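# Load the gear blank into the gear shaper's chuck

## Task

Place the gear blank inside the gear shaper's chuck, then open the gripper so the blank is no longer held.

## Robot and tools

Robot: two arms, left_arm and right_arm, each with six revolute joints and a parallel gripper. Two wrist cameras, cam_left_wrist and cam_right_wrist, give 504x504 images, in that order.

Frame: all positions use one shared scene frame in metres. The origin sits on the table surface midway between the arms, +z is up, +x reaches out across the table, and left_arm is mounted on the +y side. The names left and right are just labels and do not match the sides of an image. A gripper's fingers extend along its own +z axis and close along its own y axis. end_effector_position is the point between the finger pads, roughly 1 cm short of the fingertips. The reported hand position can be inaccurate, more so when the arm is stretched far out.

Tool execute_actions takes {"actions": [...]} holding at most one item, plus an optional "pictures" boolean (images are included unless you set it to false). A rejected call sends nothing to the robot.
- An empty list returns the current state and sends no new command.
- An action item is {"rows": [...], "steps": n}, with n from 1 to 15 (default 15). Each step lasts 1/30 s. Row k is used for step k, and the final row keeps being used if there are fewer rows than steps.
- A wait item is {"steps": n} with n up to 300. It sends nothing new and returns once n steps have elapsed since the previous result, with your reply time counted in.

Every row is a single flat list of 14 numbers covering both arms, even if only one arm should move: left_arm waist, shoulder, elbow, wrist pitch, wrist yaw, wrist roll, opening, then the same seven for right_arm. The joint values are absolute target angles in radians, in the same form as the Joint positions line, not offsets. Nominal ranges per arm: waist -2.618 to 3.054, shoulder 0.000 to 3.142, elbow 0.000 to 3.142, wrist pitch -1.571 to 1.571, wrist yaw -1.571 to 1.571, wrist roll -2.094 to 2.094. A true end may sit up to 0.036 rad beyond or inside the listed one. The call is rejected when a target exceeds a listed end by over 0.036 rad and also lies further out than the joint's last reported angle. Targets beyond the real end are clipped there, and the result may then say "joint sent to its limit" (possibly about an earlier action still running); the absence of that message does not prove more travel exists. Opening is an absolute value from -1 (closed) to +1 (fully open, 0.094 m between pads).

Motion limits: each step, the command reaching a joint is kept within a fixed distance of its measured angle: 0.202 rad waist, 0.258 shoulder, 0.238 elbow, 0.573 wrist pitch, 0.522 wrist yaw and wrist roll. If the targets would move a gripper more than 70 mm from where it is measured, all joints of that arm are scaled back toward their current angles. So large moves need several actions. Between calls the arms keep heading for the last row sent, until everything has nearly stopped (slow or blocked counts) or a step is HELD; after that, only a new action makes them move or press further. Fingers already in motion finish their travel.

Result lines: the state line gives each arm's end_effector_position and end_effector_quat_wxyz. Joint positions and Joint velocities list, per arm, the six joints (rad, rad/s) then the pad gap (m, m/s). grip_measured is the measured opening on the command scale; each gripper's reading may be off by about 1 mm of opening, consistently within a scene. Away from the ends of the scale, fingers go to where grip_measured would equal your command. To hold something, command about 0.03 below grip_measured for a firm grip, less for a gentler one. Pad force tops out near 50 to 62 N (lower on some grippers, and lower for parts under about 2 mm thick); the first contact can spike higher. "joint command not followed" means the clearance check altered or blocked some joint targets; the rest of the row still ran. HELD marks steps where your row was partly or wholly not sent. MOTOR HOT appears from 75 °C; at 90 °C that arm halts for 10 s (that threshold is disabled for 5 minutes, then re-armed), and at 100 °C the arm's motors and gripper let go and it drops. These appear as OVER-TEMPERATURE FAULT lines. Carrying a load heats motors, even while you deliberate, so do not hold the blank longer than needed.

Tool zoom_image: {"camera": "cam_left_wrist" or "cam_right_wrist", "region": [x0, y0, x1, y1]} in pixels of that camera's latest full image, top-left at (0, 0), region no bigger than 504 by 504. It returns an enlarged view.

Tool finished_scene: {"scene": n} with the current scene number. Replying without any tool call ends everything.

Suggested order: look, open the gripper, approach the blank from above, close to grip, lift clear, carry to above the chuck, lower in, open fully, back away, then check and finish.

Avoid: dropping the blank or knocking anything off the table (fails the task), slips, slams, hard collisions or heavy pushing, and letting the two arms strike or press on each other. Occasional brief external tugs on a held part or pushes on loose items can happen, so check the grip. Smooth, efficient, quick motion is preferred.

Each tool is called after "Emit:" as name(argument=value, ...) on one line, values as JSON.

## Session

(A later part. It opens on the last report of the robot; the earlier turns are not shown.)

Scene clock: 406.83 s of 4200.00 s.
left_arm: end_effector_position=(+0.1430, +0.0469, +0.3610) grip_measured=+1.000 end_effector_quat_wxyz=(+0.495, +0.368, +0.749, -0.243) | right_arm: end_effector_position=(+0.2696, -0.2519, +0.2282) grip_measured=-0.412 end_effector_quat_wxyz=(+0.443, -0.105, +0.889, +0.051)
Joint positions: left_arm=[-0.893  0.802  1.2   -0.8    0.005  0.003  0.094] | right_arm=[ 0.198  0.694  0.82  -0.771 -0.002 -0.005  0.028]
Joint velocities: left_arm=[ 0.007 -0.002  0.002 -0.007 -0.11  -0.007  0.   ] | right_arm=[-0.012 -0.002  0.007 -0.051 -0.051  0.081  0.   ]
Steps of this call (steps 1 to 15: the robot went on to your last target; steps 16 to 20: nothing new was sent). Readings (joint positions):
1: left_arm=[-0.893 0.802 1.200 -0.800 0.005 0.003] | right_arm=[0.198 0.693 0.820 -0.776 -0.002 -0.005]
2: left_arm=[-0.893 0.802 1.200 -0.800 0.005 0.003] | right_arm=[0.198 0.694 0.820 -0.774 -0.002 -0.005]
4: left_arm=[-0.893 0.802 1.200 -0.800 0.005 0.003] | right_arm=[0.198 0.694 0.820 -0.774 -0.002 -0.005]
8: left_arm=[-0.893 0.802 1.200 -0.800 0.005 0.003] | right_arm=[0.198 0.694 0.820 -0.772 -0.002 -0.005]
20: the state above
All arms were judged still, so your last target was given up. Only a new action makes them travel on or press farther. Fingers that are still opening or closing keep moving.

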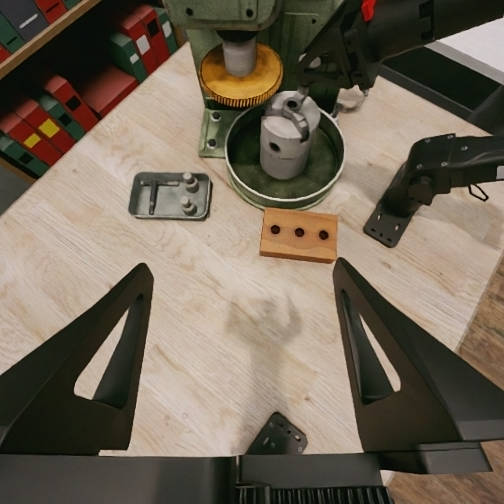

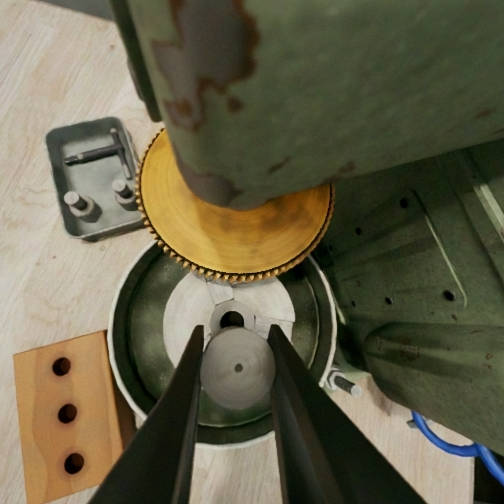

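Emit:
execute_actions(actions=[{"rows":[[-0.9,0.8,1.2,-0.8,0,0,1,0.2,0.705,0.85,-0.715,-0.01,0,-0.48],[-0.9,0.8,1.2,-0.8,0,0,1,0.2,0.712,0.85,-0.708,-0.01,0,-0.48],[-0.9,0.8,1.2,-0.8,0,0,1,0.2,0.719,0.85,-0.701,-0.01,0,-0.48],[-0.9,0.8,1.2,-0.8,0,0,1,0.2,0.726,0.85,-0.694,-0.01,0,-0.48],[-0.9,0.8,1.2,-0.8,0,0,1,0.2,0.733,0.85,-0.687,-0.01,0,-0.48],[-0.9,0.8,1.2,-0.8,0,0,1,0.2,0.74,0.85,-0.68,-0.01,0,-0.48],[-0.9,0.8,1.2,-0.8,0,0,1,0.2,0.747,0.85,-0.673,-0.01,0,-0.48],[-0.9,0.8,1.2,-0.8,0,0,1,0.2,0.754,0.85,-0.666,-0.01,0,-0.48],[-0.9,0.8,1.2,-0.8,0,0,1,0.2,0.761,0.85,-0.662,-0.01,0,-0.48],[-0.9,0.8,1.2,-0.8,0,0,1,0.2,0.766,0.85,-0.662,-0.01,0,-0.48]],"steps":15}], pictures=false)

Emit:
execute_actions(actions=[{"steps":20}])

Emit:
zoom_image(camera="cam_left_wrist", region=[220, 20, 380, 160])

Scene clock: 421.47 s of 4200.00 s.
left_arm: end_effector_position=(+0.1430, +0.0469, +0.3610) grip_measured=+1.000 end_effector_quat_wxyz=(+0.495, +0.368, +0.749, -0.243) | right_arm: end_effector_position=(+0.2867, -0.2478, +0.2264) grip_measured=-0.412 end_effector_quat_wxyz=(+0.445, -0.105, +0.888, +0.051)
Joint positions: left_arm=[-0.893  0.802  1.2   -0.8    0.005  0.003  0.094] | right_arm=[ 0.198  0.76   0.82  -0.702 -0.003 -0.005  0.028]
Joint velocities: left_arm=[-0.022 -0.002 -0.012 -0.037 -0.007  0.037  0.   ] | right_arm=[-0.012  0.002  0.007  0.037  0.037  0.022 -0.   ]
Steps of this call (steps 1 to 90: nothing new was sent; then 11.13 s passed at rest; steps 91 to 105: all 15 steps of this action). Readings (joint positions):
91: left_arm=[-0.893 0.802 1.200 -0.800 0.005 0.003] | right_arm=[0.198 0.694 0.820 -0.770 -0.002 -0.005]
92: left_arm=[-0.893 0.802 1.200 -0.800 0.005 0.003] | right_arm=[0.198 0.696 0.820 -0.768 -0.002 -0.005]
94: left_arm=[-0.893 0.802 1.200 -0.800 0.005 0.003] | right_arm=[0.198 0.704 0.820 -0.757 -0.002 -0.005]
98: left_arm=[-0.893 0.802 1.200 -0.800 0.005 0.003] | right_arm=[0.198 0.736 0.820 -0.733 -0.002 -0.005]
105: the state above

Scene clock: 422.13 s of 4200.00 s.
left_arm: end_effector_position=(+0.1430, +0.0469, +0.3610) grip_measured=+1.000 end_effector_quat_wxyz=(+0.495, +0.368, +0.749, -0.243) | right_arm: end_effector_position=(+0.2867, -0.2478, +0.2264) grip_measured=-0.412 end_effector_quat_wxyz=(+0.445, -0.105, +0.888, +0.051)
Joint positions: left_arm=[-0.893  0.802  1.2   -0.8    0.005  0.003  0.094] | right_arm=[ 0.198  0.76   0.82  -0.702 -0.003 -0.005  0.028]
Joint velocities: left_arm=[-0.002 -0.007 -0.007  0.007  0.007 -0.051  0.   ] | right_arm=[ 0.002 -0.027  0.007 -0.081  0.007 -0.022  0.   ]
Steps of this call (steps 1 to 15: the robot went on to your last target; steps 16 to 20: nothing new was sent). Readings (joint positions):
1: left_arm=[-0.893 0.802 1.200 -0.800 0.005 0.003] | right_arm=[0.198 0.760 0.820 -0.702 -0.003 -0.005]
2: left_arm=[-0.893 0.802 1.200 -0.800 0.005 0.003] | right_arm=[0.198 0.760 0.820 -0.702 -0.003 -0.005]
4: left_arm=[-0.893 0.802 1.200 -0.800 0.005 0.003] | right_arm=[0.198 0.760 0.820 -0.702 -0.003 -0.005]
8: left_arm=[-0.893 0.802 1.200 -0.800 0.005 0.003] | right_arm=[0.198 0.760 0.820 -0.702 -0.003 -0.005]
20: the state above
All arms were judged still, so your last target was given up. Only a new action makes them travel on or press farther. Fingers that are still opening or closing keep moving.

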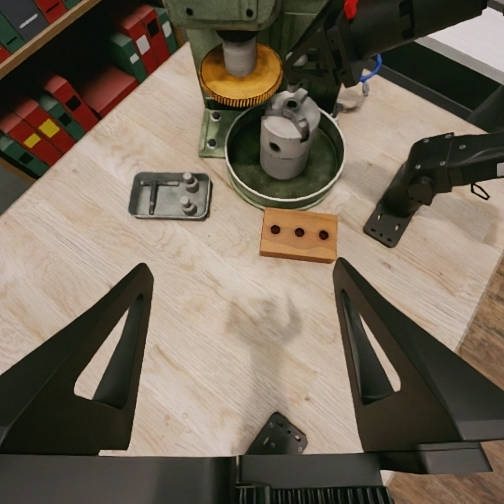

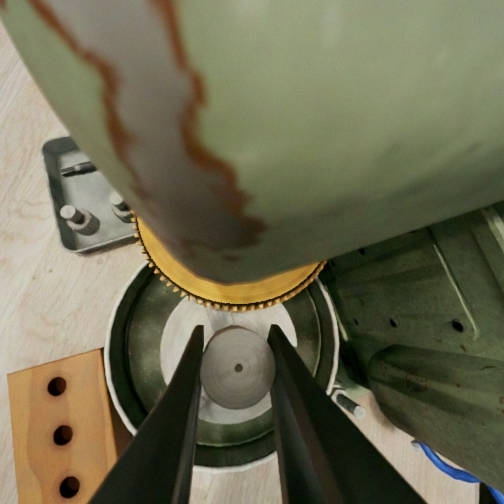

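Region (220, 20, 380, 160) of cam_left_wrist's 504x504 image, scaled by 3.150, with more detail than that image has; it fills the top 441 rows of this view, and the rest is white.

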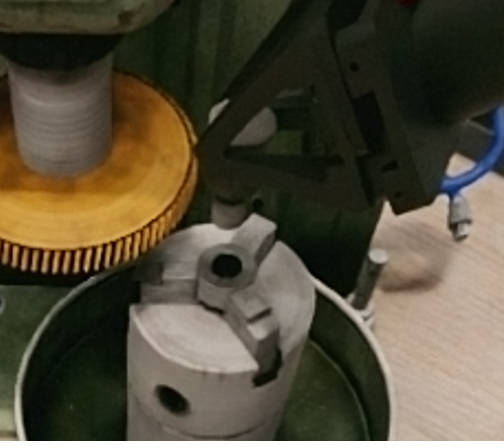

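Emit:
execute_actions(actions=[{"rows":[[-0.9,0.8,1.2,-0.8,0,0,1,0.2,0.736,0.812,-0.655,-0.01,0,-0.48],[-0.9,0.8,1.2,-0.8,0,0,1,0.2,0.734,0.806,-0.651,-0.01,0,-0.48],[-0.9,0.8,1.2,-0.8,0,0,1,0.2,0.732,0.8,-0.647,-0.01,0,-0.48],[-0.9,0.8,1.2,-0.8,0,0,1,0.2,0.73,0.794,-0.643,-0.01,0,-0.48],[-0.9,0.8,1.2,-0.8,0,0,1,0.2,0.728,0.788,-0.639,-0.01,0,-0.48],[-0.9,0.8,1.2,-0.8,0,0,1,0.2,0.726,0.782,-0.635,-0.01,0,-0.48],[-0.9,0.8,1.2,-0.8,0,0,1,0.2,0.724,0.776,-0.631,-0.01,0,-0.48],[-0.9,0.8,1.2,-0.8,0,0,1,0.2,0.722,0.77,-0.627,-0.01,0,-0.48],[-0.9,0.8,1.2,-0.8,0,0,1,0.2,0.72,0.764,-0.623,-0.01,0,-0.48],[-0.9,0.8,1.2,-0.8,0,0,1,0.2,0.718,0.758,-0.619,-0.01,0,-0.48],[-0.9,0.8,1.2,-0.8,0,0,1,0.2,0.716,0.752,-0.616,-0.01,0,-0.48]],"steps":15}], pictures=false)

Emit:
execute_actions(actions=[{"steps":20}])

Emit:
zoom_image(camera="cam_left_wrist", region=[220, 20, 380, 160])

Scene clock: 436.83 s of 4200.00 s.
left_arm: end_effector_position=(+0.1430, +0.0469, +0.3610) grip_measured=+1.000 end_effector_quat_wxyz=(+0.495, +0.368, +0.749, -0.243) | right_arm: end_effector_position=(+0.2909, -0.2465, +0.2245) grip_measured=-0.412 end_effector_quat_wxyz=(+0.466, -0.104, +0.877, +0.054)
Joint positions: left_arm=[-0.893  0.802  1.2   -0.8    0.005  0.003  0.094] | right_arm=[ 0.198  0.736  0.768 -0.627 -0.005 -0.005  0.028]
Joint velocities: left_arm=[ 0.002 -0.017 -0.002 -0.007  0.051 -0.051  0.   ] | right_arm=[-0.012  0.002 -0.012  0.154  0.022 -0.037  0.   ]
Steps of this call (steps 1 to 90: nothing new was sent; then 11.20 s passed at rest; steps 91 to 105: all 15 steps of this action). Readings (joint positions):
91: left_arm=[-0.893 0.802 1.200 -0.800 0.005 0.003] | right_arm=[0.198 0.760 0.820 -0.701 -0.003 -0.005]
92: left_arm=[-0.893 0.802 1.200 -0.800 0.005 0.003] | right_arm=[0.198 0.760 0.819 -0.700 -0.003 -0.005]
94: left_arm=[-0.893 0.802 1.200 -0.800 0.005 0.003] | right_arm=[0.198 0.759 0.812 -0.688 -0.004 -0.005]
98: left_arm=[-0.893 0.802 1.200 -0.800 0.005 0.003] | right_arm=[0.198 0.748 0.793 -0.661 -0.004 -0.005]
105: the state above

Scene clock: 437.50 s of 4200.00 s.
left_arm: end_effector_position=(+0.1430, +0.0469, +0.3610) grip_measured=+1.000 end_effector_quat_wxyz=(+0.495, +0.368, +0.749, -0.243) | right_arm: end_effector_position=(+0.2911, -0.2463, +0.2244) grip_measured=-0.412 end_effector_quat_wxyz=(+0.466, -0.104, +0.877, +0.054)
Joint positions: left_arm=[-0.893  0.802  1.2   -0.8    0.005  0.003  0.094] | right_arm=[ 0.198  0.736  0.767 -0.624 -0.005 -0.005  0.028]
Joint velocities: left_arm=[-0.002  0.007 -0.012 -0.007  0.022  0.022  0.   ] | right_arm=[-0.027  0.007  0.002  0.022 -0.022  0.095 -0.   ]
Steps of this call (steps 1 to 15: the robot went on to your last target; steps 16 to 20: nothing new was sent). Readings (joint positions):
1: left_arm=[-0.893 0.802 1.200 -0.800 0.005 0.003] | right_arm=[0.198 0.736 0.768 -0.626 -0.005 -0.005]
2: left_arm=[-0.893 0.802 1.200 -0.800 0.005 0.003] | right_arm=[0.198 0.736 0.767 -0.625 -0.005 -0.005]
4: left_arm=[-0.893 0.802 1.200 -0.800 0.005 0.003] | right_arm=[0.198 0.736 0.767 -0.625 -0.005 -0.005]
8: left_arm=[-0.893 0.802 1.200 -0.800 0.005 0.003] | right_arm=[0.198 0.736 0.767 -0.624 -0.005 -0.005]
20: the state above
All arms were judged still, so your last target was given up. Only a new action makes them travel on or press farther. Fingers that are still opening or closing keep moving.

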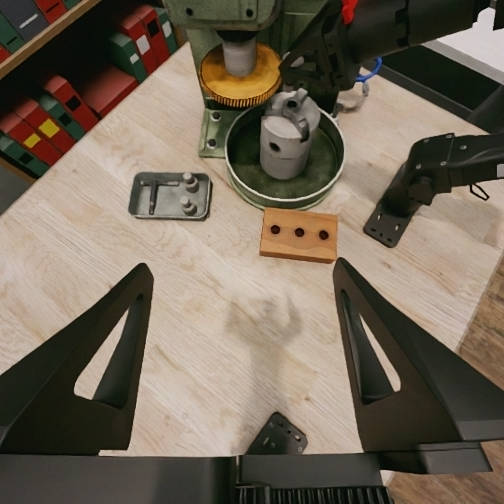

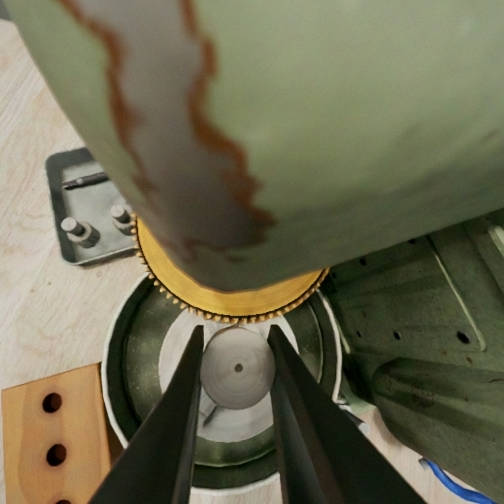

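Region (220, 20, 380, 160) of cam_left_wrist's 504x504 image, scaled by 3.150, with more detail than that image has; it fills the top 441 rows of this view, and the rest is white.

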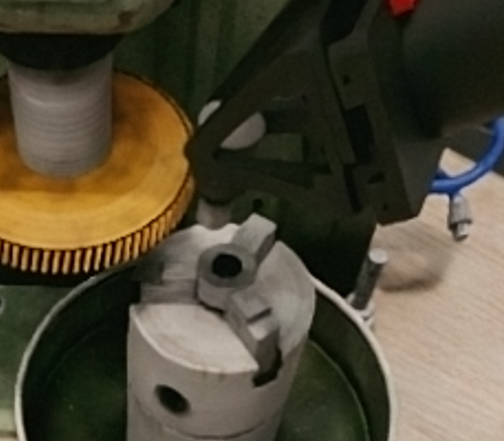

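Emit:
execute_actions(actions=[{"rows":[[-0.9,0.8,1.2,-0.8,0,0,1,0.2,0.70,0.78,-0.62,-0.01,0,-0.48],[-0.9,0.8,1.2,-0.8,0,0,1,0.2,0.69,0.78,-0.62,-0.01,0,-0.48],[-0.9,0.8,1.2,-0.8,0,0,1,0.2,0.68,0.78,-0.63,-0.01,0,-0.48],[-0.9,0.8,1.2,-0.8,0,0,1,0.2,0.67,0.78,-0.64,-0.01,0,-0.48],[-0.9,0.8,1.2,-0.8,0,0,1,0.2,0.665,0.78,-0.65,-0.01,0,-0.48],[-0.9,0.8,1.2,-0.8,0,0,1,0.2,0.665,0.78,-0.66,-0.01,0,-0.48],[-0.9,0.8,1.2,-0.8,0,0,1,0.2,0.665,0.78,-0.67,-0.01,0,-0.48],[-0.9,0.8,1.2,-0.8,0,0,1,0.2,0.665,0.78,-0.68,-0.01,0,-0.48],[-0.9,0.8,1.2,-0.8,0,0,1,0.2,0.665,0.78,-0.69,-0.01,0,-0.48],[-0.9,0.8,1.2,-0.8,0,0,1,0.2,0.665,0.78,-0.7,-0.01,0,-0.48],[-0.9,0.8,1.2,-0.8,0,0,1,0.2,0.665,0.78,-0.705,-0.01,0,-0.48]],"steps":15}], pictures=false)

Emit:
execute_actions(actions=[{"steps":20}])

Emit:
zoom_image(camera="cam_left_wrist", region=[220, 0, 400, 160])

Scene clock: 469.43 s of 4200.00 s.
left_arm: end_effector_position=(+0.1430, +0.0469, +0.3610) grip_measured=+1.000 end_effector_quat_wxyz=(+0.495, +0.368, +0.749, -0.243) | right_arm: end_effector_position=(+0.2744, -0.2502, +0.2188) grip_measured=-0.412 end_effector_quat_wxyz=(+0.450, -0.105, +0.885, +0.053)
Joint positions: left_arm=[-0.893  0.802  1.2   -0.8    0.005  0.003  0.094] | right_arm=[ 0.198  0.688  0.767 -0.71  -0.005 -0.005  0.028]
Joint velocities: left_arm=[-0.007 -0.002  0.007 -0.007  0.007  0.007  0.   ] | right_arm=[ 0.007  0.022  0.012 -0.11   0.022 -0.051 -0.   ]
Steps of this call (steps 1 to 90: nothing new was sent; then 28.43 s passed at rest; steps 91 to 105: all 15 steps of this action). Readings (joint positions):
91: left_arm=[-0.893 0.802 1.200 -0.800 0.005 0.003] | right_arm=[0.198 0.734 0.767 -0.624 -0.005 -0.005]
92: left_arm=[-0.893 0.802 1.200 -0.800 0.005 0.003] | right_arm=[0.198 0.730 0.767 -0.627 -0.005 -0.005]
94: left_arm=[-0.893 0.802 1.200 -0.800 0.005 0.003] | right_arm=[0.198 0.716 0.767 -0.636 -0.005 -0.005]
98: left_arm=[-0.893 0.802 1.200 -0.800 0.005 0.003] | right_arm=[0.198 0.689 0.767 -0.660 -0.005 -0.005]
105: the state above

Scene clock: 470.10 s of 4200.00 s.
left_arm: end_effector_position=(+0.1430, +0.0469, +0.3610) grip_measured=+1.000 end_effector_quat_wxyz=(+0.495, +0.368, +0.749, -0.243) | right_arm: end_effector_position=(+0.2737, -0.2504, +0.2178) grip_measured=-0.412 end_effector_quat_wxyz=(+0.448, -0.105, +0.886, +0.052)
Joint positions: left_arm=[-0.893  0.802  1.2   -0.8    0.005  0.003  0.094] | right_arm=[ 0.198  0.688  0.767 -0.715 -0.005 -0.005  0.028]
Joint velocities: left_arm=[ 0.027  0.012 -0.007  0.037  0.007 -0.051  0.   ] | right_arm=[-0.012  0.002 -0.007 -0.007 -0.022  0.051 -0.001]
Steps of this call (steps 1 to 15: the robot went on to your last target; steps 16 to 20: nothing new was sent). Readings (joint positions):
1: left_arm=[-0.893 0.802 1.200 -0.800 0.005 0.003] | right_arm=[0.198 0.688 0.767 -0.713 -0.005 -0.005]
2: left_arm=[-0.893 0.802 1.200 -0.800 0.005 0.003] | right_arm=[0.198 0.688 0.767 -0.714 -0.005 -0.005]
4: left_arm=[-0.893 0.802 1.200 -0.800 0.005 0.003] | right_arm=[0.198 0.688 0.767 -0.715 -0.005 -0.005]
8: left_arm=[-0.893 0.802 1.200 -0.800 0.005 0.003] | right_arm=[0.198 0.688 0.767 -0.715 -0.005 -0.005]
20: the state above
All arms were judged still, so your last target was given up. Only a new action makes them travel on or press farther. Fingers that are still opening or closing keep moving.

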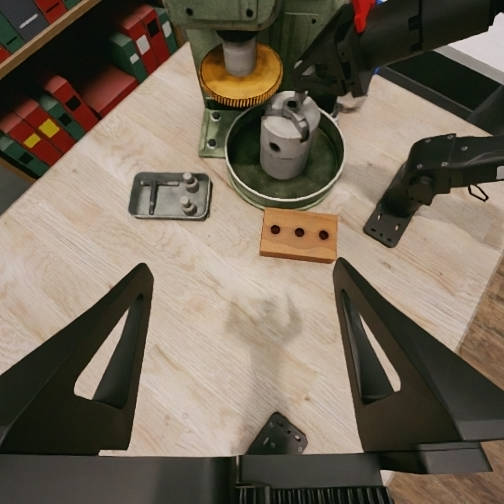

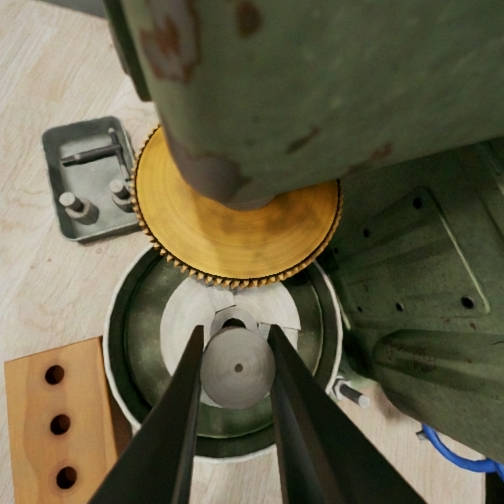

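Region (220, 0, 400, 160) of cam_left_wrist's 504x504 image, scaled by 2.800, with more detail than that image has.

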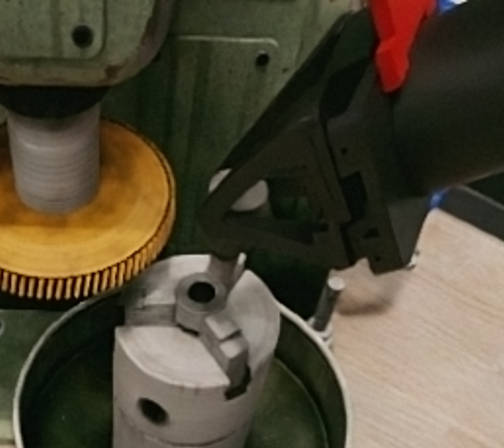

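Emit:
execute_actions(actions=[{"rows":[[-0.92,0.9,1.26,-0.7,0,0,1,0.2,0.665,0.78,-0.69,-0.01,0,-0.48],[-0.92,0.9,1.26,-0.7,0,0,1,0.2,0.665,0.78,-0.69,-0.01,0,-0.48],[-0.94,1.0,1.32,-0.6,0,0,1,0.2,0.665,0.78,-0.69,-0.01,0,-0.48],[-0.94,1.0,1.32,-0.6,0,0,1,0.2,0.665,0.78,-0.69,-0.01,0,-0.48],[-0.96,1.1,1.38,-0.5,0,0,1,0.2,0.665,0.78,-0.69,-0.01,0,-0.48],[-0.96,1.1,1.38,-0.5,0,0,1,0.2,0.665,0.78,-0.69,-0.01,0,-0.48],[-0.98,1.2,1.44,-0.42,0,0,1,0.2,0.665,0.78,-0.69,-0.01,0,-0.48],[-0.98,1.2,1.44,-0.42,0,0,1,0.2,0.665,0.78,-0.69,-0.01,0,-0.48],[-1.0,1.3,1.5,-0.35,0,0,1,0.2,0.665,0.78,-0.69,-0.01,0,-0.48]],"steps":15}], pictures=false)

Emit:
execute_actions(actions=[{"steps":20}])

Scene clock: 485.23 s of 4200.00 s.
left_arm: end_effector_position=(+0.2073, -0.1043, +0.4100) grip_measured=+1.000 end_effector_quat_wxyz=(+0.539, +0.382, +0.690, -0.297) | right_arm: end_effector_position=(+0.2737, -0.2504, +0.2178) grip_measured=-0.412 end_effector_quat_wxyz=(+0.448, -0.105, +0.886, +0.052)
Joint positions: left_arm=[-0.994  1.319  1.47  -0.396  0.     0.003  0.094] | right_arm=[ 0.198  0.688  0.767 -0.715 -0.005 -0.005  0.028]
Joint velocities: left_arm=[ 0.012  0.002 -0.002  0.022 -0.022 -0.037  0.   ] | right_arm=[-0.002 -0.002  0.002 -0.037  0.037 -0.051  0.   ]
Steps of this call (steps 1 to 90: nothing new was sent; then 11.63 s passed at rest; steps 91 to 105: all 15 steps of this action). Readings (joint positions):
91: left_arm=[-0.897 0.812 1.206 -0.797 0.004 0.003] | right_arm=[0.198 0.688 0.767 -0.715 -0.005 -0.005]
92: left_arm=[-0.904 0.831 1.219 -0.784 0.004 0.003] | right_arm=[0.198 0.688 0.767 -0.715 -0.005 -0.005]
94: left_arm=[-0.922 0.907 1.269 -0.732 0.003 0.003] | right_arm=[0.198 0.688 0.767 -0.715 -0.005 -0.005]
98: left_arm=[-0.961 1.119 1.392 -0.561 0.001 0.003] | right_arm=[0.198 0.688 0.767 -0.715 -0.005 -0.005]
105: the state above

Scene clock: 485.90 s of 4200.00 s.
left_arm: end_effector_position=(+0.2084, -0.1060, +0.4238) grip_measured=+1.000 end_effector_quat_wxyz=(+0.557, +0.374, +0.675, -0.306) | right_arm: end_effector_position=(+0.2737, -0.2504, +0.2178) grip_measured=-0.412 end_effector_quat_wxyz=(+0.448, -0.105, +0.886, +0.052)
Joint positions: left_arm=[-0.994  1.319  1.475 -0.35   0.     0.003  0.094] | right_arm=[ 0.198  0.688  0.767 -0.715 -0.005 -0.005  0.028]
Joint velocities: left_arm=[-0.017 -0.017  0.002 -0.037  0.007  0.037  0.   ] | right_arm=[-0.007 -0.017  0.007  0.007 -0.051  0.022  0.   ]
Steps of this call (steps 1 to 20: the robot went on to your last target). Readings (joint positions):
1: left_arm=[-0.994 1.319 1.470 -0.391 0.000 0.003] | right_arm=[0.198 0.688 0.767 -0.715 -0.005 -0.005]
2: left_arm=[-0.994 1.319 1.472 -0.382 0.000 0.003] | right_arm=[0.198 0.688 0.767 -0.715 -0.005 -0.005]
4: left_arm=[-0.994 1.319 1.474 -0.367 0.000 0.003] | right_arm=[0.198 0.688 0.767 -0.715 -0.005 -0.005]
8: left_arm=[-0.994 1.319 1.475 -0.355 0.000 0.003] | right_arm=[0.198 0.688 0.767 -0.715 -0.005 -0.005]
20: the state above

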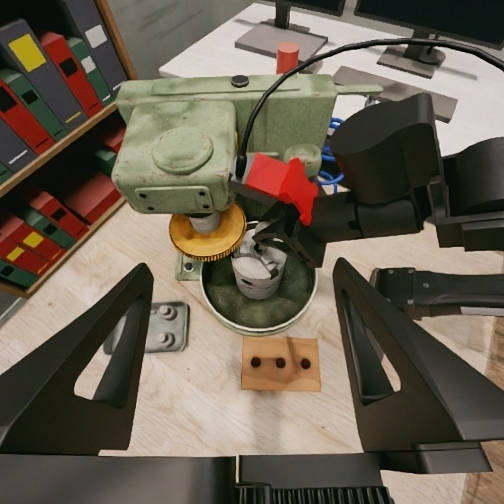

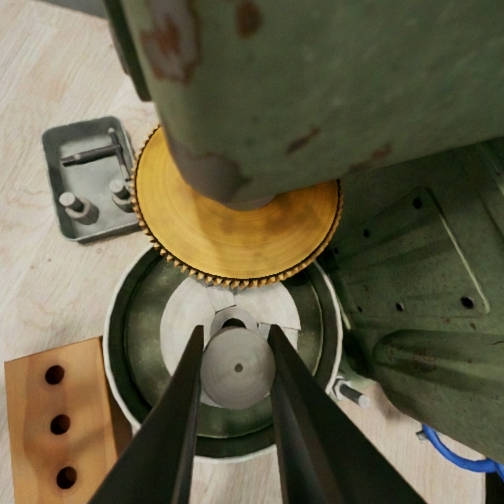

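Emit:
execute_actions(actions=[{"rows":[[-1.0,1.3,1.5,-0.35,0,0,1,0.19,0.655,0.78,-0.70,-0.01,0,-0.48],[-1.0,1.3,1.5,-0.35,0,0,1,0.185,0.645,0.78,-0.705,-0.01,0,-0.48],[-1.0,1.3,1.5,-0.35,0,0,1,0.18,0.635,0.78,-0.715,-0.01,0,-0.48],[-1.0,1.3,1.5,-0.35,0,0,1,0.175,0.625,0.78,-0.725,-0.01,0,-0.48],[-1.0,1.3,1.5,-0.35,0,0,1,0.17,0.615,0.78,-0.735,-0.01,0,-0.48],[-1.0,1.3,1.5,-0.35,0,0,1,0.165,0.603,0.78,-0.745,-0.01,0,-0.48],[-1.0,1.3,1.5,-0.35,0,0,1,0.16,0.603,0.78,-0.755,-0.01,0,-0.48],[-1.0,1.3,1.5,-0.35,0,0,1,0.155,0.603,0.78,-0.768,-0.01,0,-0.48],[-1.0,1.3,1.5,-0.35,0,0,1,0.148,0.603,0.78,-0.768,-0.01,0,-0.48]],"steps":15}], pictures=false)

Emit:
execute_actions(actions=[{"steps":20}])

Scene clock: 519.97 s of 4200.00 s.
left_arm: end_effector_position=(+0.2084, -0.1060, +0.4238) grip_measured=+1.000 end_effector_quat_wxyz=(+0.557, +0.374, +0.675, -0.306) | right_arm: end_effector_position=(+0.2605, -0.2634, +0.2194) grip_measured=-0.412 end_effector_quat_wxyz=(+0.448, -0.087, +0.889, +0.043)
Joint positions: left_arm=[-0.994  1.319  1.475 -0.35   0.     0.003  0.094] | right_arm=[ 0.157  0.625  0.767 -0.778 -0.006 -0.005  0.028]
Joint velocities: left_arm=[ 0.002 -0.007 -0.012  0.037 -0.022 -0.007  0.   ] | right_arm=[ 0.002  0.002  0.002 -0.066  0.022  0.095  0.   ]
Steps of this call (steps 1 to 15: the robot went on to your last target; steps 16 to 90: nothing new was sent; then 30.57 s passed at rest; steps 91 to 105: all 15 steps of this action). Readings (joint positions):
91: left_arm=[-0.994 1.319 1.475 -0.350 0.000 0.003] | right_arm=[0.198 0.687 0.767 -0.715 -0.005 -0.005]
92: left_arm=[-0.994 1.319 1.475 -0.350 0.000 0.003] | right_arm=[0.198 0.684 0.767 -0.716 -0.005 -0.005]
94: left_arm=[-0.994 1.319 1.475 -0.350 0.000 0.003] | right_arm=[0.192 0.671 0.767 -0.723 -0.006 -0.005]
98: left_arm=[-0.994 1.319 1.475 -0.350 0.000 0.003] | right_arm=[0.172 0.631 0.767 -0.748 -0.006 -0.005]
105: the state above

Scene clock: 520.63 s of 4200.00 s.
left_arm: end_effector_position=(+0.2084, -0.1060, +0.4238) grip_measured=+1.000 end_effector_quat_wxyz=(+0.557, +0.374, +0.675, -0.306) | right_arm: end_effector_position=(+0.2596, -0.2636, +0.2181) grip_measured=-0.412 end_effector_quat_wxyz=(+0.446, -0.087, +0.890, +0.043)
Joint positions: left_arm=[-0.994  1.319  1.475 -0.35   0.     0.003  0.094] | right_arm=[ 0.157  0.625  0.767 -0.784 -0.006 -0.005  0.028]
Joint velocities: left_arm=[-0.017  0.007 -0.007  0.022 -0.022 -0.051  0.   ] | right_arm=[-0.007 -0.002 -0.002  0.007 -0.037  0.007 -0.   ]
Steps of this call (steps 1 to 15: the robot went on to your last target; steps 16 to 20: nothing new was sent). Readings (joint positions):
1: left_arm=[-0.994 1.319 1.475 -0.350 0.000 0.003] | right_arm=[0.157 0.625 0.767 -0.780 -0.006 -0.005]
2: left_arm=[-0.994 1.319 1.475 -0.350 0.000 0.003] | right_arm=[0.157 0.625 0.767 -0.781 -0.006 -0.005]
4: left_arm=[-0.994 1.319 1.475 -0.350 0.000 0.003] | right_arm=[0.157 0.625 0.767 -0.782 -0.006 -0.005]
8: left_arm=[-0.994 1.319 1.475 -0.350 0.000 0.003] | right_arm=[0.157 0.625 0.767 -0.784 -0.006 -0.005]
20: the state above
All arms were judged still, so your last target was given up. Only a new action makes them travel on or press farther. Fingers that are still opening or closing keep moving.

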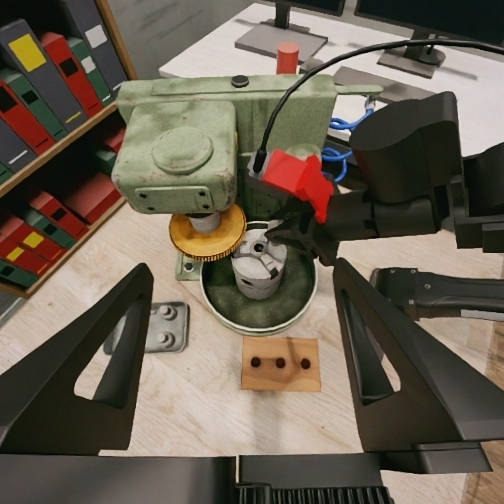

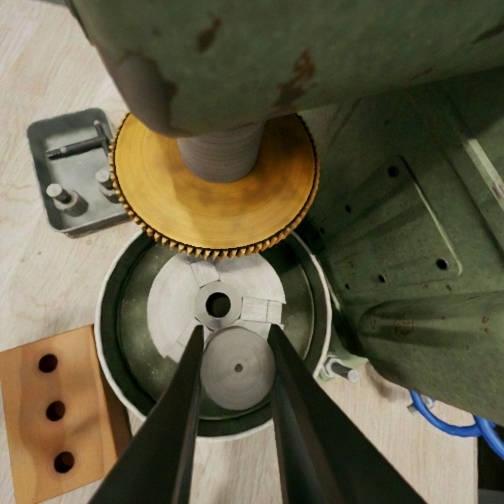

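Emit:
execute_actions(actions=[{"rows":[[-1.0,1.3,1.5,-0.35,0,0,1,0.148,0.601,0.76,-0.738,-0.01,0,-0.48],[-1.0,1.3,1.5,-0.35,0,0,1,0.148,0.6,0.754,-0.733,-0.01,0,-0.48],[-1.0,1.3,1.5,-0.35,0,0,1,0.148,0.599,0.748,-0.728,-0.01,0,-0.48],[-1.0,1.3,1.5,-0.35,0,0,1,0.148,0.598,0.742,-0.723,-0.01,0,-0.48],[-1.0,1.3,1.5,-0.35,0,0,1,0.148,0.597,0.736,-0.718,-0.01,0,-0.48],[-1.0,1.3,1.5,-0.35,0,0,1,0.148,0.596,0.73,-0.713,-0.01,0,-0.48],[-1.0,1.3,1.5,-0.35,0,0,1,0.148,0.595,0.724,-0.708,-0.01,0,-0.48],[-1.0,1.3,1.5,-0.35,0,0,1,0.148,0.594,0.718,-0.703,-0.01,0,-0.48],[-1.0,1.3,1.5,-0.35,0,0,1,0.148,0.593,0.712,-0.698,-0.01,0,-0.48],[-1.0,1.3,1.5,-0.35,0,0,1,0.148,0.592,0.706,-0.693,-0.01,0,-0.48],[-1.0,1.3,1.5,-0.35,0,0,1,0.148,0.591,0.7,-0.688,-0.01,0,-0.48],[-1.0,1.3,1.5,-0.35,0,0,1,0.148,0.59,0.694,-0.683,-0.01,0,-0.48],[-1.0,1.3,1.5,-0.35,0,0,1,0.148,0.589,0.688,-0.678,-0.01,0,-0.48],[-1.0,1.3,1.5,-0.35,0,0,1,0.148,0.588,0.682,-0.673,-0.01,0,-0.48],[-1.0,1.3,1.5,-0.35,0,0,1,0.148,0.587,0.676,-0.67,-0.01,0,-0.48]],"steps":15}], pictures=false)

Emit:
execute_actions(actions=[{"steps":20}])

Emit:
zoom_image(camera="cam_left_wrist", region=[180, 150, 360, 320])

Scene clock: 535.43 s of 4200.00 s.
left_arm: end_effector_position=(+0.2084, -0.1061, +0.4239) grip_measured=+1.000 end_effector_quat_wxyz=(+0.557, +0.374, +0.675, -0.306) | right_arm: end_effector_position=(+0.2621, -0.2631, +0.1965) grip_measured=-0.412 end_effector_quat_wxyz=(+0.438, -0.087, +0.894, +0.043)
Joint positions: left_arm=[-0.994  1.319  1.475 -0.349  0.     0.003  0.094] | right_arm=[ 0.157  0.618  0.689 -0.731 -0.006 -0.005  0.028]
Joint velocities: left_arm=[-0.007  0.012 -0.012  0.095  0.066  0.037  0.   ] | right_arm=[ 0.007 -0.076 -0.183  0.11  -0.037  0.022 -0.001]
Steps of this call (steps 1 to 90: nothing new was sent; then 11.30 s passed at rest; steps 91 to 105: all 15 steps of this action). Readings (joint positions):
91: left_arm=[-0.994 1.319 1.475 -0.349 0.000 0.003] | right_arm=[0.157 0.625 0.767 -0.784 -0.006 -0.005]
92: left_arm=[-0.994 1.319 1.475 -0.349 0.000 0.003] | right_arm=[0.157 0.625 0.767 -0.783 -0.006 -0.005]
94: left_arm=[-0.994 1.319 1.475 -0.349 0.000 0.003] | right_arm=[0.157 0.625 0.761 -0.774 -0.006 -0.005]
98: left_arm=[-0.994 1.319 1.475 -0.349 0.000 0.003] | right_arm=[0.157 0.625 0.735 -0.757 -0.006 -0.005]
105: the state above

Scene clock: 536.10 s of 4200.00 s.
left_arm: end_effector_position=(+0.2084, -0.1061, +0.4239) grip_measured=+1.000 end_effector_quat_wxyz=(+0.557, +0.374, +0.675, -0.306) | right_arm: end_effector_position=(+0.2639, -0.2628, +0.1970) grip_measured=-0.412 end_effector_quat_wxyz=(+0.444, -0.087, +0.891, +0.043)
Joint positions: left_arm=[-0.994  1.319  1.475 -0.349  0.     0.003  0.094] | right_arm=[ 0.157  0.614  0.68  -0.711 -0.006 -0.005  0.028]
Joint velocities: left_arm=[-0.007 -0.017 -0.002  0.066 -0.007  0.022  0.   ] | right_arm=[-0.007  0.012 -0.002  0.051 -0.007 -0.007 -0.   ]
Steps of this call (steps 1 to 20: the robot went on to your last target). Readings (joint positions):
1: left_arm=[-0.994 1.319 1.475 -0.349 0.000 0.003] | right_arm=[0.157 0.616 0.685 -0.728 -0.006 -0.005]
2: left_arm=[-0.994 1.319 1.475 -0.349 0.000 0.003] | right_arm=[0.157 0.614 0.682 -0.726 -0.006 -0.005]
4: left_arm=[-0.994 1.319 1.475 -0.349 0.000 0.003] | right_arm=[0.157 0.614 0.680 -0.723 -0.006 -0.005]
8: left_arm=[-0.994 1.319 1.475 -0.349 0.000 0.003] | right_arm=[0.157 0.614 0.680 -0.716 -0.006 -0.005]
20: the state above

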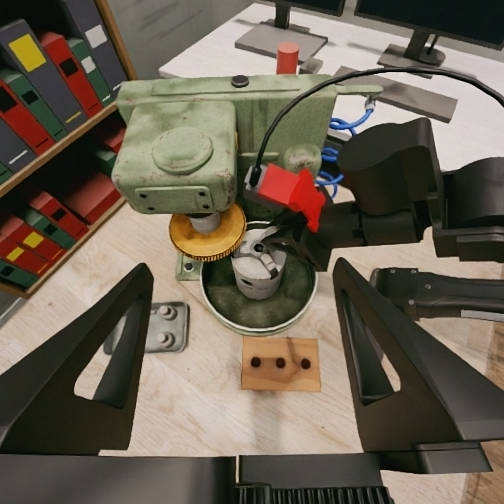

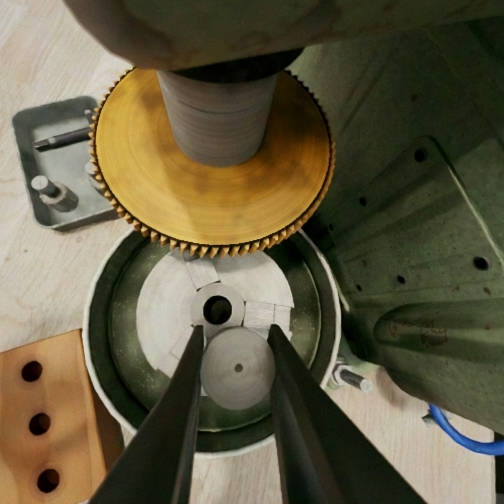

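Region (180, 150, 360, 320) of cam_left_wrist's 504x504 image, scaled by 2.800, with more detail than that image has.

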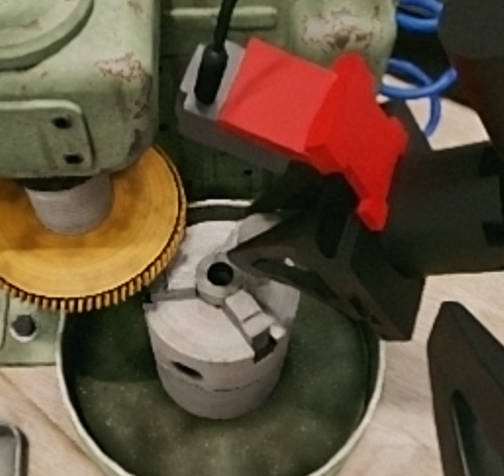

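Emit:
execute_actions(actions=[{"rows":[[-1.0,1.3,1.5,-0.35,0,0,1,0.148,0.586,0.672,-0.664,-0.01,0,-0.48],[-1.0,1.3,1.5,-0.35,0,0,1,0.148,0.585,0.669,-0.662,-0.01,0,-0.48],[-1.0,1.3,1.5,-0.35,0,0,1,0.148,0.584,0.666,-0.66,-0.01,0,-0.48],[-1.0,1.3,1.5,-0.35,0,0,1,0.148,0.583,0.663,-0.658,-0.01,0,-0.48],[-1.0,1.3,1.5,-0.35,0,0,1,0.148,0.582,0.66,-0.656,-0.01,0,-0.48],[-1.0,1.3,1.5,-0.35,0,0,1,0.148,0.581,0.657,-0.654,-0.01,0,-0.48],[-1.0,1.3,1.5,-0.35,0,0,1,0.148,0.58,0.654,-0.652,-0.01,0,-0.48],[-1.0,1.3,1.5,-0.35,0,0,1,0.148,0.579,0.651,-0.65,-0.01,0,-0.48],[-1.0,1.3,1.5,-0.35,0,0,1,0.148,0.578,0.648,-0.648,-0.01,0,-0.48],[-1.0,1.3,1.5,-0.35,0,0,1,0.148,0.577,0.645,-0.646,-0.01,0,-0.48],[-1.0,1.3,1.5,-0.35,0,0,1,0.148,0.576,0.642,-0.644,-0.01,0,-0.48],[-1.0,1.3,1.5,-0.35,0,0,1,0.148,0.575,0.639,-0.643,-0.01,0,-0.48],[-1.0,1.3,1.5,-0.35,0,0,1,0.148,0.574,0.636,-0.643,-0.01,0,-0.48]],"steps":15}], pictures=false)

Emit:
execute_actions(actions=[{"steps":15}], pictures=false)

Scene clock: 548.57 s of 4200.00 s.
left_arm: end_effector_position=(+0.2084, -0.1061, +0.4239) grip_measured=+1.000 end_effector_quat_wxyz=(+0.557, +0.374, +0.675, -0.306) | right_arm: end_effector_position=(+0.2632, -0.2629, +0.1871) grip_measured=-0.412 end_effector_quat_wxyz=(+0.442, -0.087, +0.892, +0.043)
Joint positions: left_arm=[-0.994  1.319  1.475 -0.349  0.     0.003  0.094] | right_arm=[ 0.157  0.601  0.641 -0.69  -0.006 -0.005  0.028]
Joint velocities: left_arm=[ 0.002 -0.017 -0.007 -0.007 -0.081  0.022  0.   ] | right_arm=[-0.002 -0.017 -0.037  0.007  0.007 -0.022  0.001]
Steps of this call (steps 1 to 15: the robot went on to your last target; steps 16 to 90: nothing new was sent; then 8.97 s passed at rest; steps 91 to 105: all 15 steps of this action). Readings (joint positions):
91: left_arm=[-0.994 1.319 1.475 -0.349 0.000 0.003] | right_arm=[0.157 0.614 0.680 -0.711 -0.006 -0.005]
92: left_arm=[-0.994 1.319 1.475 -0.349 0.000 0.003] | right_arm=[0.157 0.614 0.680 -0.710 -0.006 -0.005]
94: left_arm=[-0.994 1.319 1.475 -0.349 0.000 0.003] | right_arm=[0.157 0.614 0.678 -0.707 -0.006 -0.005]
98: left_arm=[-0.994 1.319 1.475 -0.349 0.000 0.003] | right_arm=[0.157 0.607 0.662 -0.699 -0.006 -0.005]
105: the state above

Scene clock: 549.07 s of 4200.00 s.
left_arm: end_effector_position=(+0.2084, -0.1061, +0.4239) grip_measured=+1.000 end_effector_quat_wxyz=(+0.557, +0.374, +0.675, -0.306) | right_arm: end_effector_position=(+0.2639, -0.2628, +0.1878) grip_measured=-0.412 end_effector_quat_wxyz=(+0.444, -0.087, +0.891, +0.043)
Joint positions: left_arm=[-0.994  1.319  1.475 -0.349  0.     0.003  0.094] | right_arm=[ 0.157  0.601  0.64  -0.685 -0.006 -0.005  0.028]
Joint velocities: left_arm=[-0.007 -0.002  0.012 -0.007  0.037  0.081  0.   ] | right_arm=[-0.007 -0.022 -0.007 -0.007  0.007 -0.022  0.   ]
Steps of this call (steps 1 to 15: the robot went on to your last target). Readings (joint positions):
1: left_arm=[-0.994 1.319 1.475 -0.349 0.000 0.003] | right_arm=[0.157 0.601 0.640 -0.690 -0.006 -0.005]
2: left_arm=[-0.994 1.319 1.475 -0.349 0.000 0.003] | right_arm=[0.157 0.601 0.640 -0.689 -0.006 -0.005]
4: left_arm=[-0.994 1.319 1.475 -0.349 0.000 0.003] | right_arm=[0.157 0.601 0.640 -0.688 -0.006 -0.005]
8: left_arm=[-0.994 1.319 1.475 -0.349 0.000 0.003] | right_arm=[0.157 0.601 0.640 -0.686 -0.006 -0.005]
15: the state above
All arms were judged still, so your last target was given up. Only a new action makes them travel on or press farther. Fingers that are still opening or closing keep moving.

Emit:
execute_actions(actions=[{"rows":[[-1.0,1.3,1.5,-0.35,0,0,1,0.148,0.573,0.632,-0.637,-0.01,0,-0.48],[-1.0,1.3,1.5,-0.35,0,0,1,0.148,0.572,0.629,-0.635,-0.01,0,-0.48],[-1.0,1.3,1.5,-0.35,0,0,1,0.148,0.571,0.626,-0.633,-0.01,0,-0.48],[-1.0,1.3,1.5,-0.35,0,0,1,0.148,0.57,0.623,-0.631,-0.01,0,-0.48],[-1.0,1.3,1.5,-0.35,0,0,1,0.148,0.569,0.62,-0.629,-0.01,0,-0.48],[-1.0,1.3,1.5,-0.35,0,0,1,0.148,0.568,0.617,-0.627,-0.01,0,-0.48],[-1.0,1.3,1.5,-0.35,0,0,1,0.148,0.567,0.614,-0.625,-0.01,0,-0.48],[-1.0,1.3,1.5,-0.35,0,0,1,0.148,0.566,0.611,-0.623,-0.01,0,-0.48],[-1.0,1.3,1.5,-0.35,0,0,1,0.148,0.565,0.608,-0.621,-0.01,0,-0.48],[-1.0,1.3,1.5,-0.35,0,0,1,0.148,0.564,0.605,-0.619,-0.01,0,-0.48],[-1.0,1.3,1.5,-0.35,0,0,1,0.148,0.563,0.602,-0.617,-0.01,0,-0.48],[-1.0,1.3,1.5,-0.35,0,0,1,0.148,0.562,0.599,-0.616,-0.01,0,-0.48],[-1.0,1.3,1.5,-0.35,0,0,1,0.148,0.561,0.596,-0.616,-0.01,0,-0.48]],"steps":15}], pictures=false)

Emit:
execute_actions(actions=[{"steps":15}], pictures=false)

Scene clock: 560.63 s of 4200.00 s.
left_arm: end_effector_position=(+0.2084, -0.1061, +0.4239) grip_measured=+1.000 end_effector_quat_wxyz=(+0.557, +0.374, +0.675, -0.306) | right_arm: end_effector_position=(+0.2643, -0.2627, +0.1813) grip_measured=-0.412 end_effector_quat_wxyz=(+0.448, -0.087, +0.889, +0.043)
Joint positions: left_arm=[-0.994  1.319  1.475 -0.349  0.     0.003  0.094] | right_arm=[ 0.157  0.587  0.605 -0.656 -0.006 -0.005  0.028]
Joint velocities: left_arm=[-0.012 -0.022  0.002  0.051  0.022 -0.022  0.   ] | right_arm=[-0.007 -0.007 -0.032  0.007  0.007  0.007 -0.   ]
Steps of this call (steps 1 to 90: nothing new was sent; then 8.07 s passed at rest; steps 91 to 105: all 15 steps of this action). Readings (joint positions):
91: left_arm=[-0.994 1.319 1.475 -0.349 0.000 0.003] | right_arm=[0.157 0.601 0.640 -0.684 -0.006 -0.005]
92: left_arm=[-0.994 1.319 1.475 -0.349 0.000 0.003] | right_arm=[0.157 0.601 0.640 -0.683 -0.006 -0.005]
94: left_arm=[-0.994 1.319 1.475 -0.349 0.000 0.003] | right_arm=[0.157 0.600 0.638 -0.679 -0.006 -0.005]
98: left_arm=[-0.994 1.319 1.475 -0.349 0.000 0.003] | right_arm=[0.157 0.593 0.622 -0.672 -0.006 -0.005]
105: the state above

Scene clock: 561.13 s of 4200.00 s.
left_arm: end_effector_position=(+0.2084, -0.1061, +0.4239) grip_measured=+1.000 end_effector_quat_wxyz=(+0.557, +0.374, +0.675, -0.306) | right_arm: end_effector_position=(+0.2643, -0.2627, +0.1813) grip_measured=-0.412 end_effector_quat_wxyz=(+0.448, -0.087, +0.889, +0.043)
Joint positions: left_arm=[-0.994  1.319  1.475 -0.349  0.     0.003  0.094] | right_arm=[ 0.157  0.586  0.604 -0.655 -0.006 -0.005  0.028]
Joint velocities: left_arm=[-0.022  0.002 -0.002 -0.095 -0.022 -0.066  0.   ] | right_arm=[ 0.012 -0.007  0.002 -0.022  0.022  0.022  0.   ]
Steps of this call (steps 1 to 15: the robot went on to your last target). Readings (joint positions):
1: left_arm=[-0.994 1.319 1.475 -0.349 0.000 0.003] | right_arm=[0.157 0.586 0.605 -0.655 -0.006 -0.005]
2: left_arm=[-0.994 1.319 1.475 -0.349 0.000 0.003] | right_arm=[0.157 0.586 0.604 -0.655 -0.006 -0.005]
4: left_arm=[-0.994 1.319 1.475 -0.349 0.000 0.003] | right_arm=[0.157 0.586 0.604 -0.655 -0.006 -0.005]
8: left_arm=[-0.994 1.319 1.475 -0.349 0.000 0.003] | right_arm=[0.157 0.586 0.604 -0.655 -0.006 -0.005]
15: the state above
All arms were judged still, so your last target was given up. Only a new action makes them travel on or press farther. Fingers that are still opening or closing keep moving.

Emit:
execute_actions(actions=[])

Scene clock: 579.20 s of 4200.00 s.
left_arm: end_effector_position=(+0.2084, -0.1061, +0.4239) grip_measured=+1.000 end_effector_quat_wxyz=(+0.557, +0.374, +0.675, -0.306) | right_arm: end_effector_position=(+0.2643, -0.2627, +0.1813) grip_measured=-0.412 end_effector_quat_wxyz=(+0.448, -0.087, +0.889, +0.043)
Joint positions: left_arm=[-0.994  1.319  1.475 -0.349  0.     0.003  0.094] | right_arm=[ 0.157  0.586  0.604 -0.655 -0.006 -0.005  0.028]
Joint velocities: left_arm=[ 0.002  0.007  0.022 -0.022 -0.037  0.037  0.   ] | right_arm=[ 0.017 -0.012 -0.007 -0.066 -0.022  0.022 -0.   ]
Steps of this call (steps 1 to 90: nothing new was sent; then 15.07 s passed at rest). Readings (joint positions):
1: left_arm=[-0.994 1.319 1.475 -0.349 0.000 0.003] | right_arm=[0.157 0.586 0.604 -0.655 -0.006 -0.005]
2: left_arm=[-0.994 1.319 1.475 -0.349 0.000 0.003] | right_arm=[0.157 0.586 0.604 -0.655 -0.006 -0.005]
4: left_arm=[-0.994 1.319 1.475 -0.349 0.000 0.003] | right_arm=[0.157 0.586 0.604 -0.655 -0.006 -0.005]
8: left_arm=[-0.994 1.319 1.475 -0.349 0.000 0.003] | right_arm=[0.157 0.586 0.604 -0.655 -0.006 -0.005]
90: the state above

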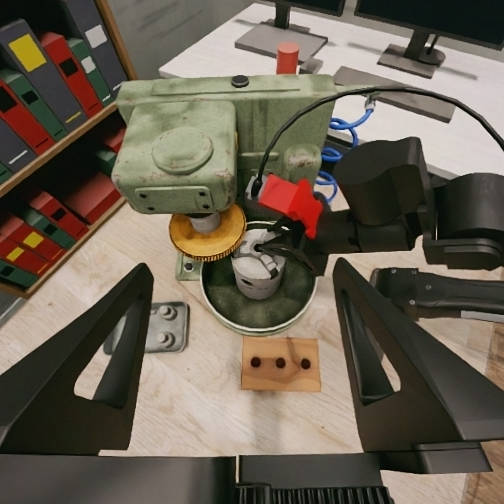

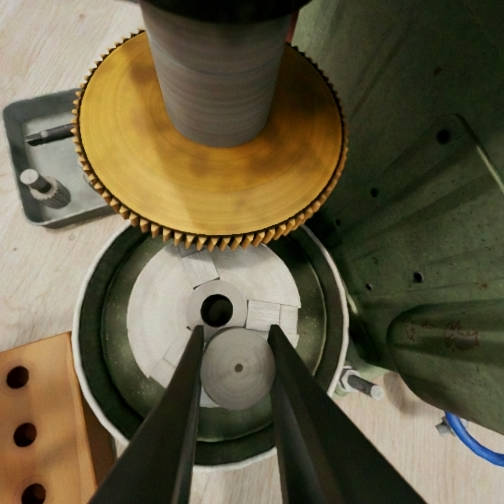

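Emit:
execute_actions(actions=[{"rows":[[-1.0,1.3,1.5,-0.35,0,0,1,0.148,0.561,0.596,-0.616,-0.01,0,-0.43],[-1.0,1.3,1.5,-0.35,0,0,1,0.148,0.561,0.596,-0.616,-0.01,0,-0.41],[-1.0,1.3,1.5,-0.35,0,0,1,0.148,0.561,0.596,-0.616,-0.01,0,-0.39],[-1.0,1.3,1.5,-0.35,0,0,1,0.148,0.561,0.596,-0.616,-0.01,0,-0.37],[-1.0,1.3,1.5,-0.35,0,0,1,0.148,0.561,0.596,-0.616,-0.01,0,-0.34],[-1.0,1.3,1.5,-0.35,0,0,1,0.148,0.561,0.596,-0.616,-0.01,0,-0.3],[-1.0,1.3,1.5,-0.35,0,0,1,0.148,0.561,0.596,-0.616,-0.01,0,-0.25],[-1.0,1.3,1.5,-0.35,0,0,1,0.148,0.561,0.596,-0.616,-0.01,0,-0.2]],"steps":15}])

Scene clock: 588.90 s of 4200.00 s.
left_arm: end_effector_position=(+0.2084, -0.1061, +0.4239) grip_measured=+1.000 end_effector_quat_wxyz=(+0.557, +0.374, +0.675, -0.306) | right_arm: end_effector_position=(+0.2678, -0.2621, +0.1862) grip_measured=-0.202 end_effector_quat_wxyz=(+0.459, -0.086, +0.883, +0.044)
Joint positions: left_arm=[-0.994  1.319  1.475 -0.349  0.     0.003  0.094] | right_arm=[ 0.157  0.586  0.604 -0.631 -0.006 -0.005  0.038]
Joint velocities: left_arm=[-0.012 -0.012  0.002 -0.007 -0.007  0.022  0.   ] | right_arm=[ 0.002 -0.012 -0.022  0.022 -0.037 -0.095 -0.   ]
Steps of this call (steps 1 to 90: nothing new was sent; then 6.20 s passed at rest; steps 91 to 105: all 15 steps of this action). Readings (joint positions):
91: left_arm=[-0.994 1.319 1.475 -0.349 0.000 0.003] | right_arm=[0.157 0.586 0.604 -0.655 -0.006 -0.005]
92: left_arm=[-0.994 1.319 1.475 -0.349 0.000 0.003] | right_arm=[0.157 0.586 0.604 -0.655 -0.006 -0.005]
94: left_arm=[-0.994 1.319 1.475 -0.349 0.000 0.003] | right_arm=[0.157 0.586 0.604 -0.655 -0.006 -0.005]
98: left_arm=[-0.994 1.319 1.475 -0.349 0.000 0.003] | right_arm=[0.157 0.586 0.604 -0.641 -0.006 -0.005]
105: the state above

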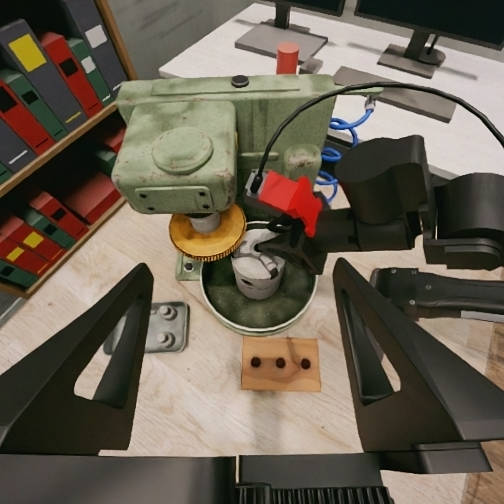

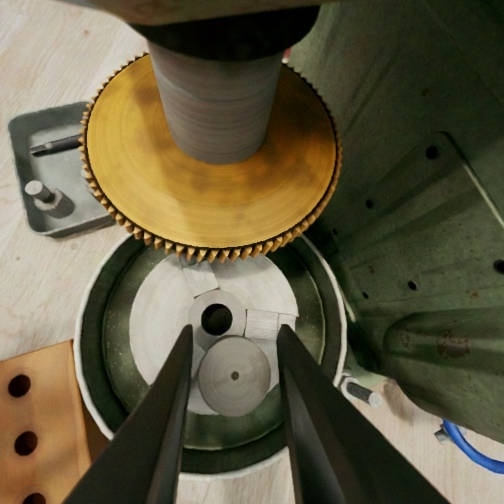

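Emit:
execute_actions(actions=[{"rows":[[-1.0,1.3,1.5,-0.35,0,0,1,0.148,0.549,0.586,-0.612,-0.01,0,-0.15],[-1.0,1.3,1.5,-0.35,0,0,1,0.148,0.537,0.576,-0.606,-0.01,0,-0.1],[-1.0,1.3,1.5,-0.35,0,0,1,0.148,0.525,0.566,-0.598,-0.01,0,-0.1],[-1.0,1.3,1.5,-0.35,0,0,1,0.148,0.513,0.556,-0.589,-0.01,0,-0.1],[-1.0,1.3,1.5,-0.35,0,0,1,0.148,0.501,0.546,-0.58,-0.01,0,-0.1],[-1.0,1.3,1.5,-0.35,0,0,1,0.148,0.489,0.536,-0.571,-0.01,0,-0.1],[-1.0,1.3,1.5,-0.35,0,0,1,0.148,0.477,0.526,-0.562,-0.01,0,-0.1],[-1.0,1.3,1.5,-0.35,0,0,1,0.148,0.465,0.515,-0.553,-0.01,0,-0.1],[-1.0,1.3,1.5,-0.35,0,0,1,0.148,0.453,0.505,-0.544,-0.01,0,-0.1],[-1.0,1.3,1.5,-0.35,0,0,1,0.148,0.441,0.495,-0.535,-0.01,0,-0.1],[-1.0,1.3,1.5,-0.35,0,0,1,0.148,0.429,0.485,-0.526,-0.01,0,-0.1],[-1.0,1.3,1.5,-0.35,0,0,1,0.148,0.417,0.474,-0.517,-0.01,0,-0.1],[-1.0,1.3,1.5,-0.35,0,0,1,0.148,0.404,0.463,-0.508,-0.01,0,-0.1],[-1.0,1.3,1.5,-0.35,0,0,1,0.148,0.391,0.452,-0.499,-0.01,0,-0.1],[-1.0,1.3,1.5,-0.35,0,0,1,0.148,0.378,0.441,-0.49,-0.01,0,-0.1]]}], pictures=false)

Emit:
execute_actions(actions=[{"rows":[[-1.0,1.3,1.5,-0.35,0,0,1,0.148,0.367,0.431,-0.48,-0.01,0,-0.1],[-1.0,1.3,1.5,-0.35,0,0,1,0.148,0.356,0.421,-0.471,-0.01,0,-0.1],[-1.0,1.3,1.5,-0.35,0,0,1,0.148,0.345,0.411,-0.461,-0.01,0,-0.1],[-1.0,1.3,1.5,-0.35,0,0,1,0.148,0.333,0.401,-0.452,-0.01,0,-0.1],[-1.0,1.3,1.5,-0.35,0,0,1,0.148,0.322,0.392,-0.442,-0.01,0,-0.1],[-1.0,1.3,1.5,-0.35,0,0,1,0.148,0.311,0.382,-0.433,-0.01,0,-0.1],[-1.0,1.3,1.5,-0.35,0,0,1,0.148,0.3,0.372,-0.423,-0.01,0,-0.1],[-1.0,1.3,1.5,-0.35,0,0,1,0.148,0.288,0.362,-0.414,-0.01,0,-0.1],[-1.0,1.3,1.5,-0.35,0,0,1,0.148,0.277,0.352,-0.404,-0.01,0,-0.1],[-1.0,1.3,1.5,-0.35,0,0,1,0.148,0.266,0.342,-0.395,-0.01,0,-0.1],[-1.0,1.3,1.5,-0.35,0,0,1,0.148,0.255,0.332,-0.385,-0.01,0,-0.1],[-1.0,1.3,1.5,-0.35,0,0,1,0.148,0.244,0.322,-0.376,-0.01,0,-0.1],[-1.0,1.3,1.5,-0.35,0,0,1,0.148,0.232,0.312,-0.366,-0.01,0,-0.1],[-1.0,1.3,1.5,-0.35,0,0,1,0.148,0.221,0.302,-0.357,-0.01,0,-0.1],[-1.0,1.3,1.5,-0.35,0,0,1,0.148,0.21,0.293,-0.348,-0.01,0,-0.1]]}], pictures=false)

Emit:
execute_actions(actions=[{"steps":20}])

Scene clock: 632.23 s of 4200.00 s.
left_arm: end_effector_position=(+0.2084, -0.1061, +0.4239) grip_measured=+1.000 end_effector_quat_wxyz=(+0.557, +0.374, +0.675, -0.306) | right_arm: end_effector_position=(+0.2610, -0.2633, +0.1821) grip_measured=-0.102 end_effector_quat_wxyz=(+0.513, -0.084, +0.853, +0.049)
Joint positions: left_arm=[-0.994  1.319  1.475 -0.349  0.     0.003  0.094] | right_arm=[ 0.157  0.421  0.471 -0.538 -0.006 -0.005  0.042]
Joint velocities: left_arm=[ 0.002 -0.012 -0.007 -0.051 -0.051  0.007  0.   ] | right_arm=[-0.017 -0.354 -0.31   0.3   -0.007 -0.037  0.   ]
Steps of this call (steps 1 to 15: the robot went on to your last target; steps 16 to 90: nothing new was sent; then 39.83 s passed at rest; steps 91 to 105: all 15 steps of this action). Readings (joint positions):
91: left_arm=[-0.994 1.319 1.475 -0.349 0.000 0.003] | right_arm=[0.157 0.584 0.604 -0.628 -0.006 -0.005]
92: left_arm=[-0.994 1.319 1.475 -0.349 0.000 0.003] | right_arm=[0.157 0.578 0.600 -0.625 -0.006 -0.005]
94: left_arm=[-0.994 1.319 1.475 -0.349 0.000 0.003] | right_arm=[0.157 0.556 0.585 -0.615 -0.006 -0.005]
98: left_arm=[-0.994 1.319 1.475 -0.349 0.000 0.003] | right_arm=[0.157 0.506 0.545 -0.592 -0.006 -0.005]
105: the state above

Scene clock: 632.73 s of 4200.00 s.
left_arm: end_effector_position=(+0.2084, -0.1061, +0.4239) grip_measured=+1.000 end_effector_quat_wxyz=(+0.557, +0.374, +0.675, -0.306) | right_arm: end_effector_position=(+0.2604, -0.2635, +0.1810) grip_measured=-0.102 end_effector_quat_wxyz=(+0.580, -0.080, +0.809, +0.055)
Joint positions: left_arm=[-0.994  1.319  1.475 -0.349  0.     0.003  0.094] | right_arm=[ 0.157  0.25   0.321 -0.399 -0.006 -0.005  0.042]
Joint velocities: left_arm=[-0.022 -0.012 -0.012 -0.051  0.037 -0.051  0.   ] | right_arm=[-0.002 -0.33  -0.291  0.315  0.037 -0.037  0.   ]
Steps of this call (steps 1 to 15: all 15 steps of this action). Readings (joint positions):
1: left_arm=[-0.994 1.319 1.475 -0.349 0.000 0.003] | right_arm=[0.157 0.408 0.460 -0.529 -0.006 -0.005]
2: left_arm=[-0.994 1.319 1.475 -0.349 0.000 0.003] | right_arm=[0.157 0.396 0.450 -0.520 -0.006 -0.005]
4: left_arm=[-0.994 1.319 1.475 -0.349 0.000 0.003] | right_arm=[0.157 0.373 0.429 -0.502 -0.006 -0.005]
8: left_arm=[-0.994 1.319 1.475 -0.349 0.000 0.003] | right_arm=[0.157 0.328 0.390 -0.465 -0.006 -0.005]
15: the state above

Scene clock: 633.40 s of 4200.00 s.
left_arm: end_effector_position=(+0.2084, -0.1061, +0.4239) grip_measured=+1.000 end_effector_quat_wxyz=(+0.557, +0.374, +0.675, -0.306) | right_arm: end_effector_position=(+0.2622, -0.2631, +0.1862) grip_measured=-0.102 end_effector_quat_wxyz=(+0.596, -0.079, +0.797, +0.057)
Joint positions: left_arm=[-0.994  1.319  1.475 -0.349  0.     0.003  0.094] | right_arm=[ 0.157  0.233  0.304 -0.36  -0.006 -0.005  0.042]
Joint velocities: left_arm=[-0.012 -0.002 -0.012  0.022  0.066 -0.037  0.   ] | right_arm=[ 0.002 -0.012 -0.007 -0.022 -0.007  0.007  0.   ]
Steps of this call (steps 1 to 20: the robot went on to your last target). Readings (joint positions):
1: left_arm=[-0.994 1.319 1.475 -0.349 0.000 0.003] | right_arm=[0.157 0.241 0.313 -0.392 -0.006 -0.005]
2: left_arm=[-0.994 1.319 1.475 -0.349 0.000 0.003] | right_arm=[0.157 0.235 0.308 -0.387 -0.006 -0.005]
4: left_arm=[-0.994 1.319 1.475 -0.349 0.000 0.003] | right_arm=[0.157 0.233 0.304 -0.380 -0.006 -0.005]
8: left_arm=[-0.994 1.319 1.475 -0.349 0.000 0.003] | right_arm=[0.157 0.233 0.304 -0.367 -0.006 -0.005]
20: the state above

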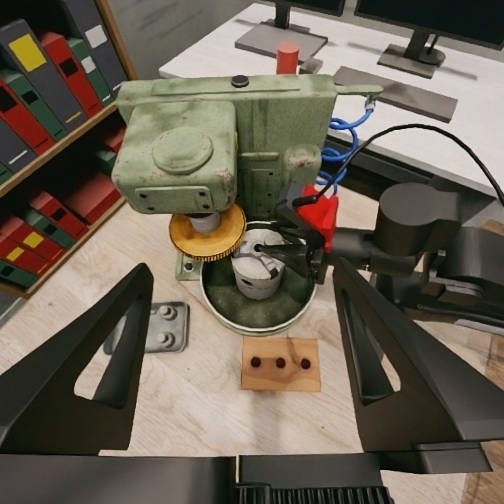

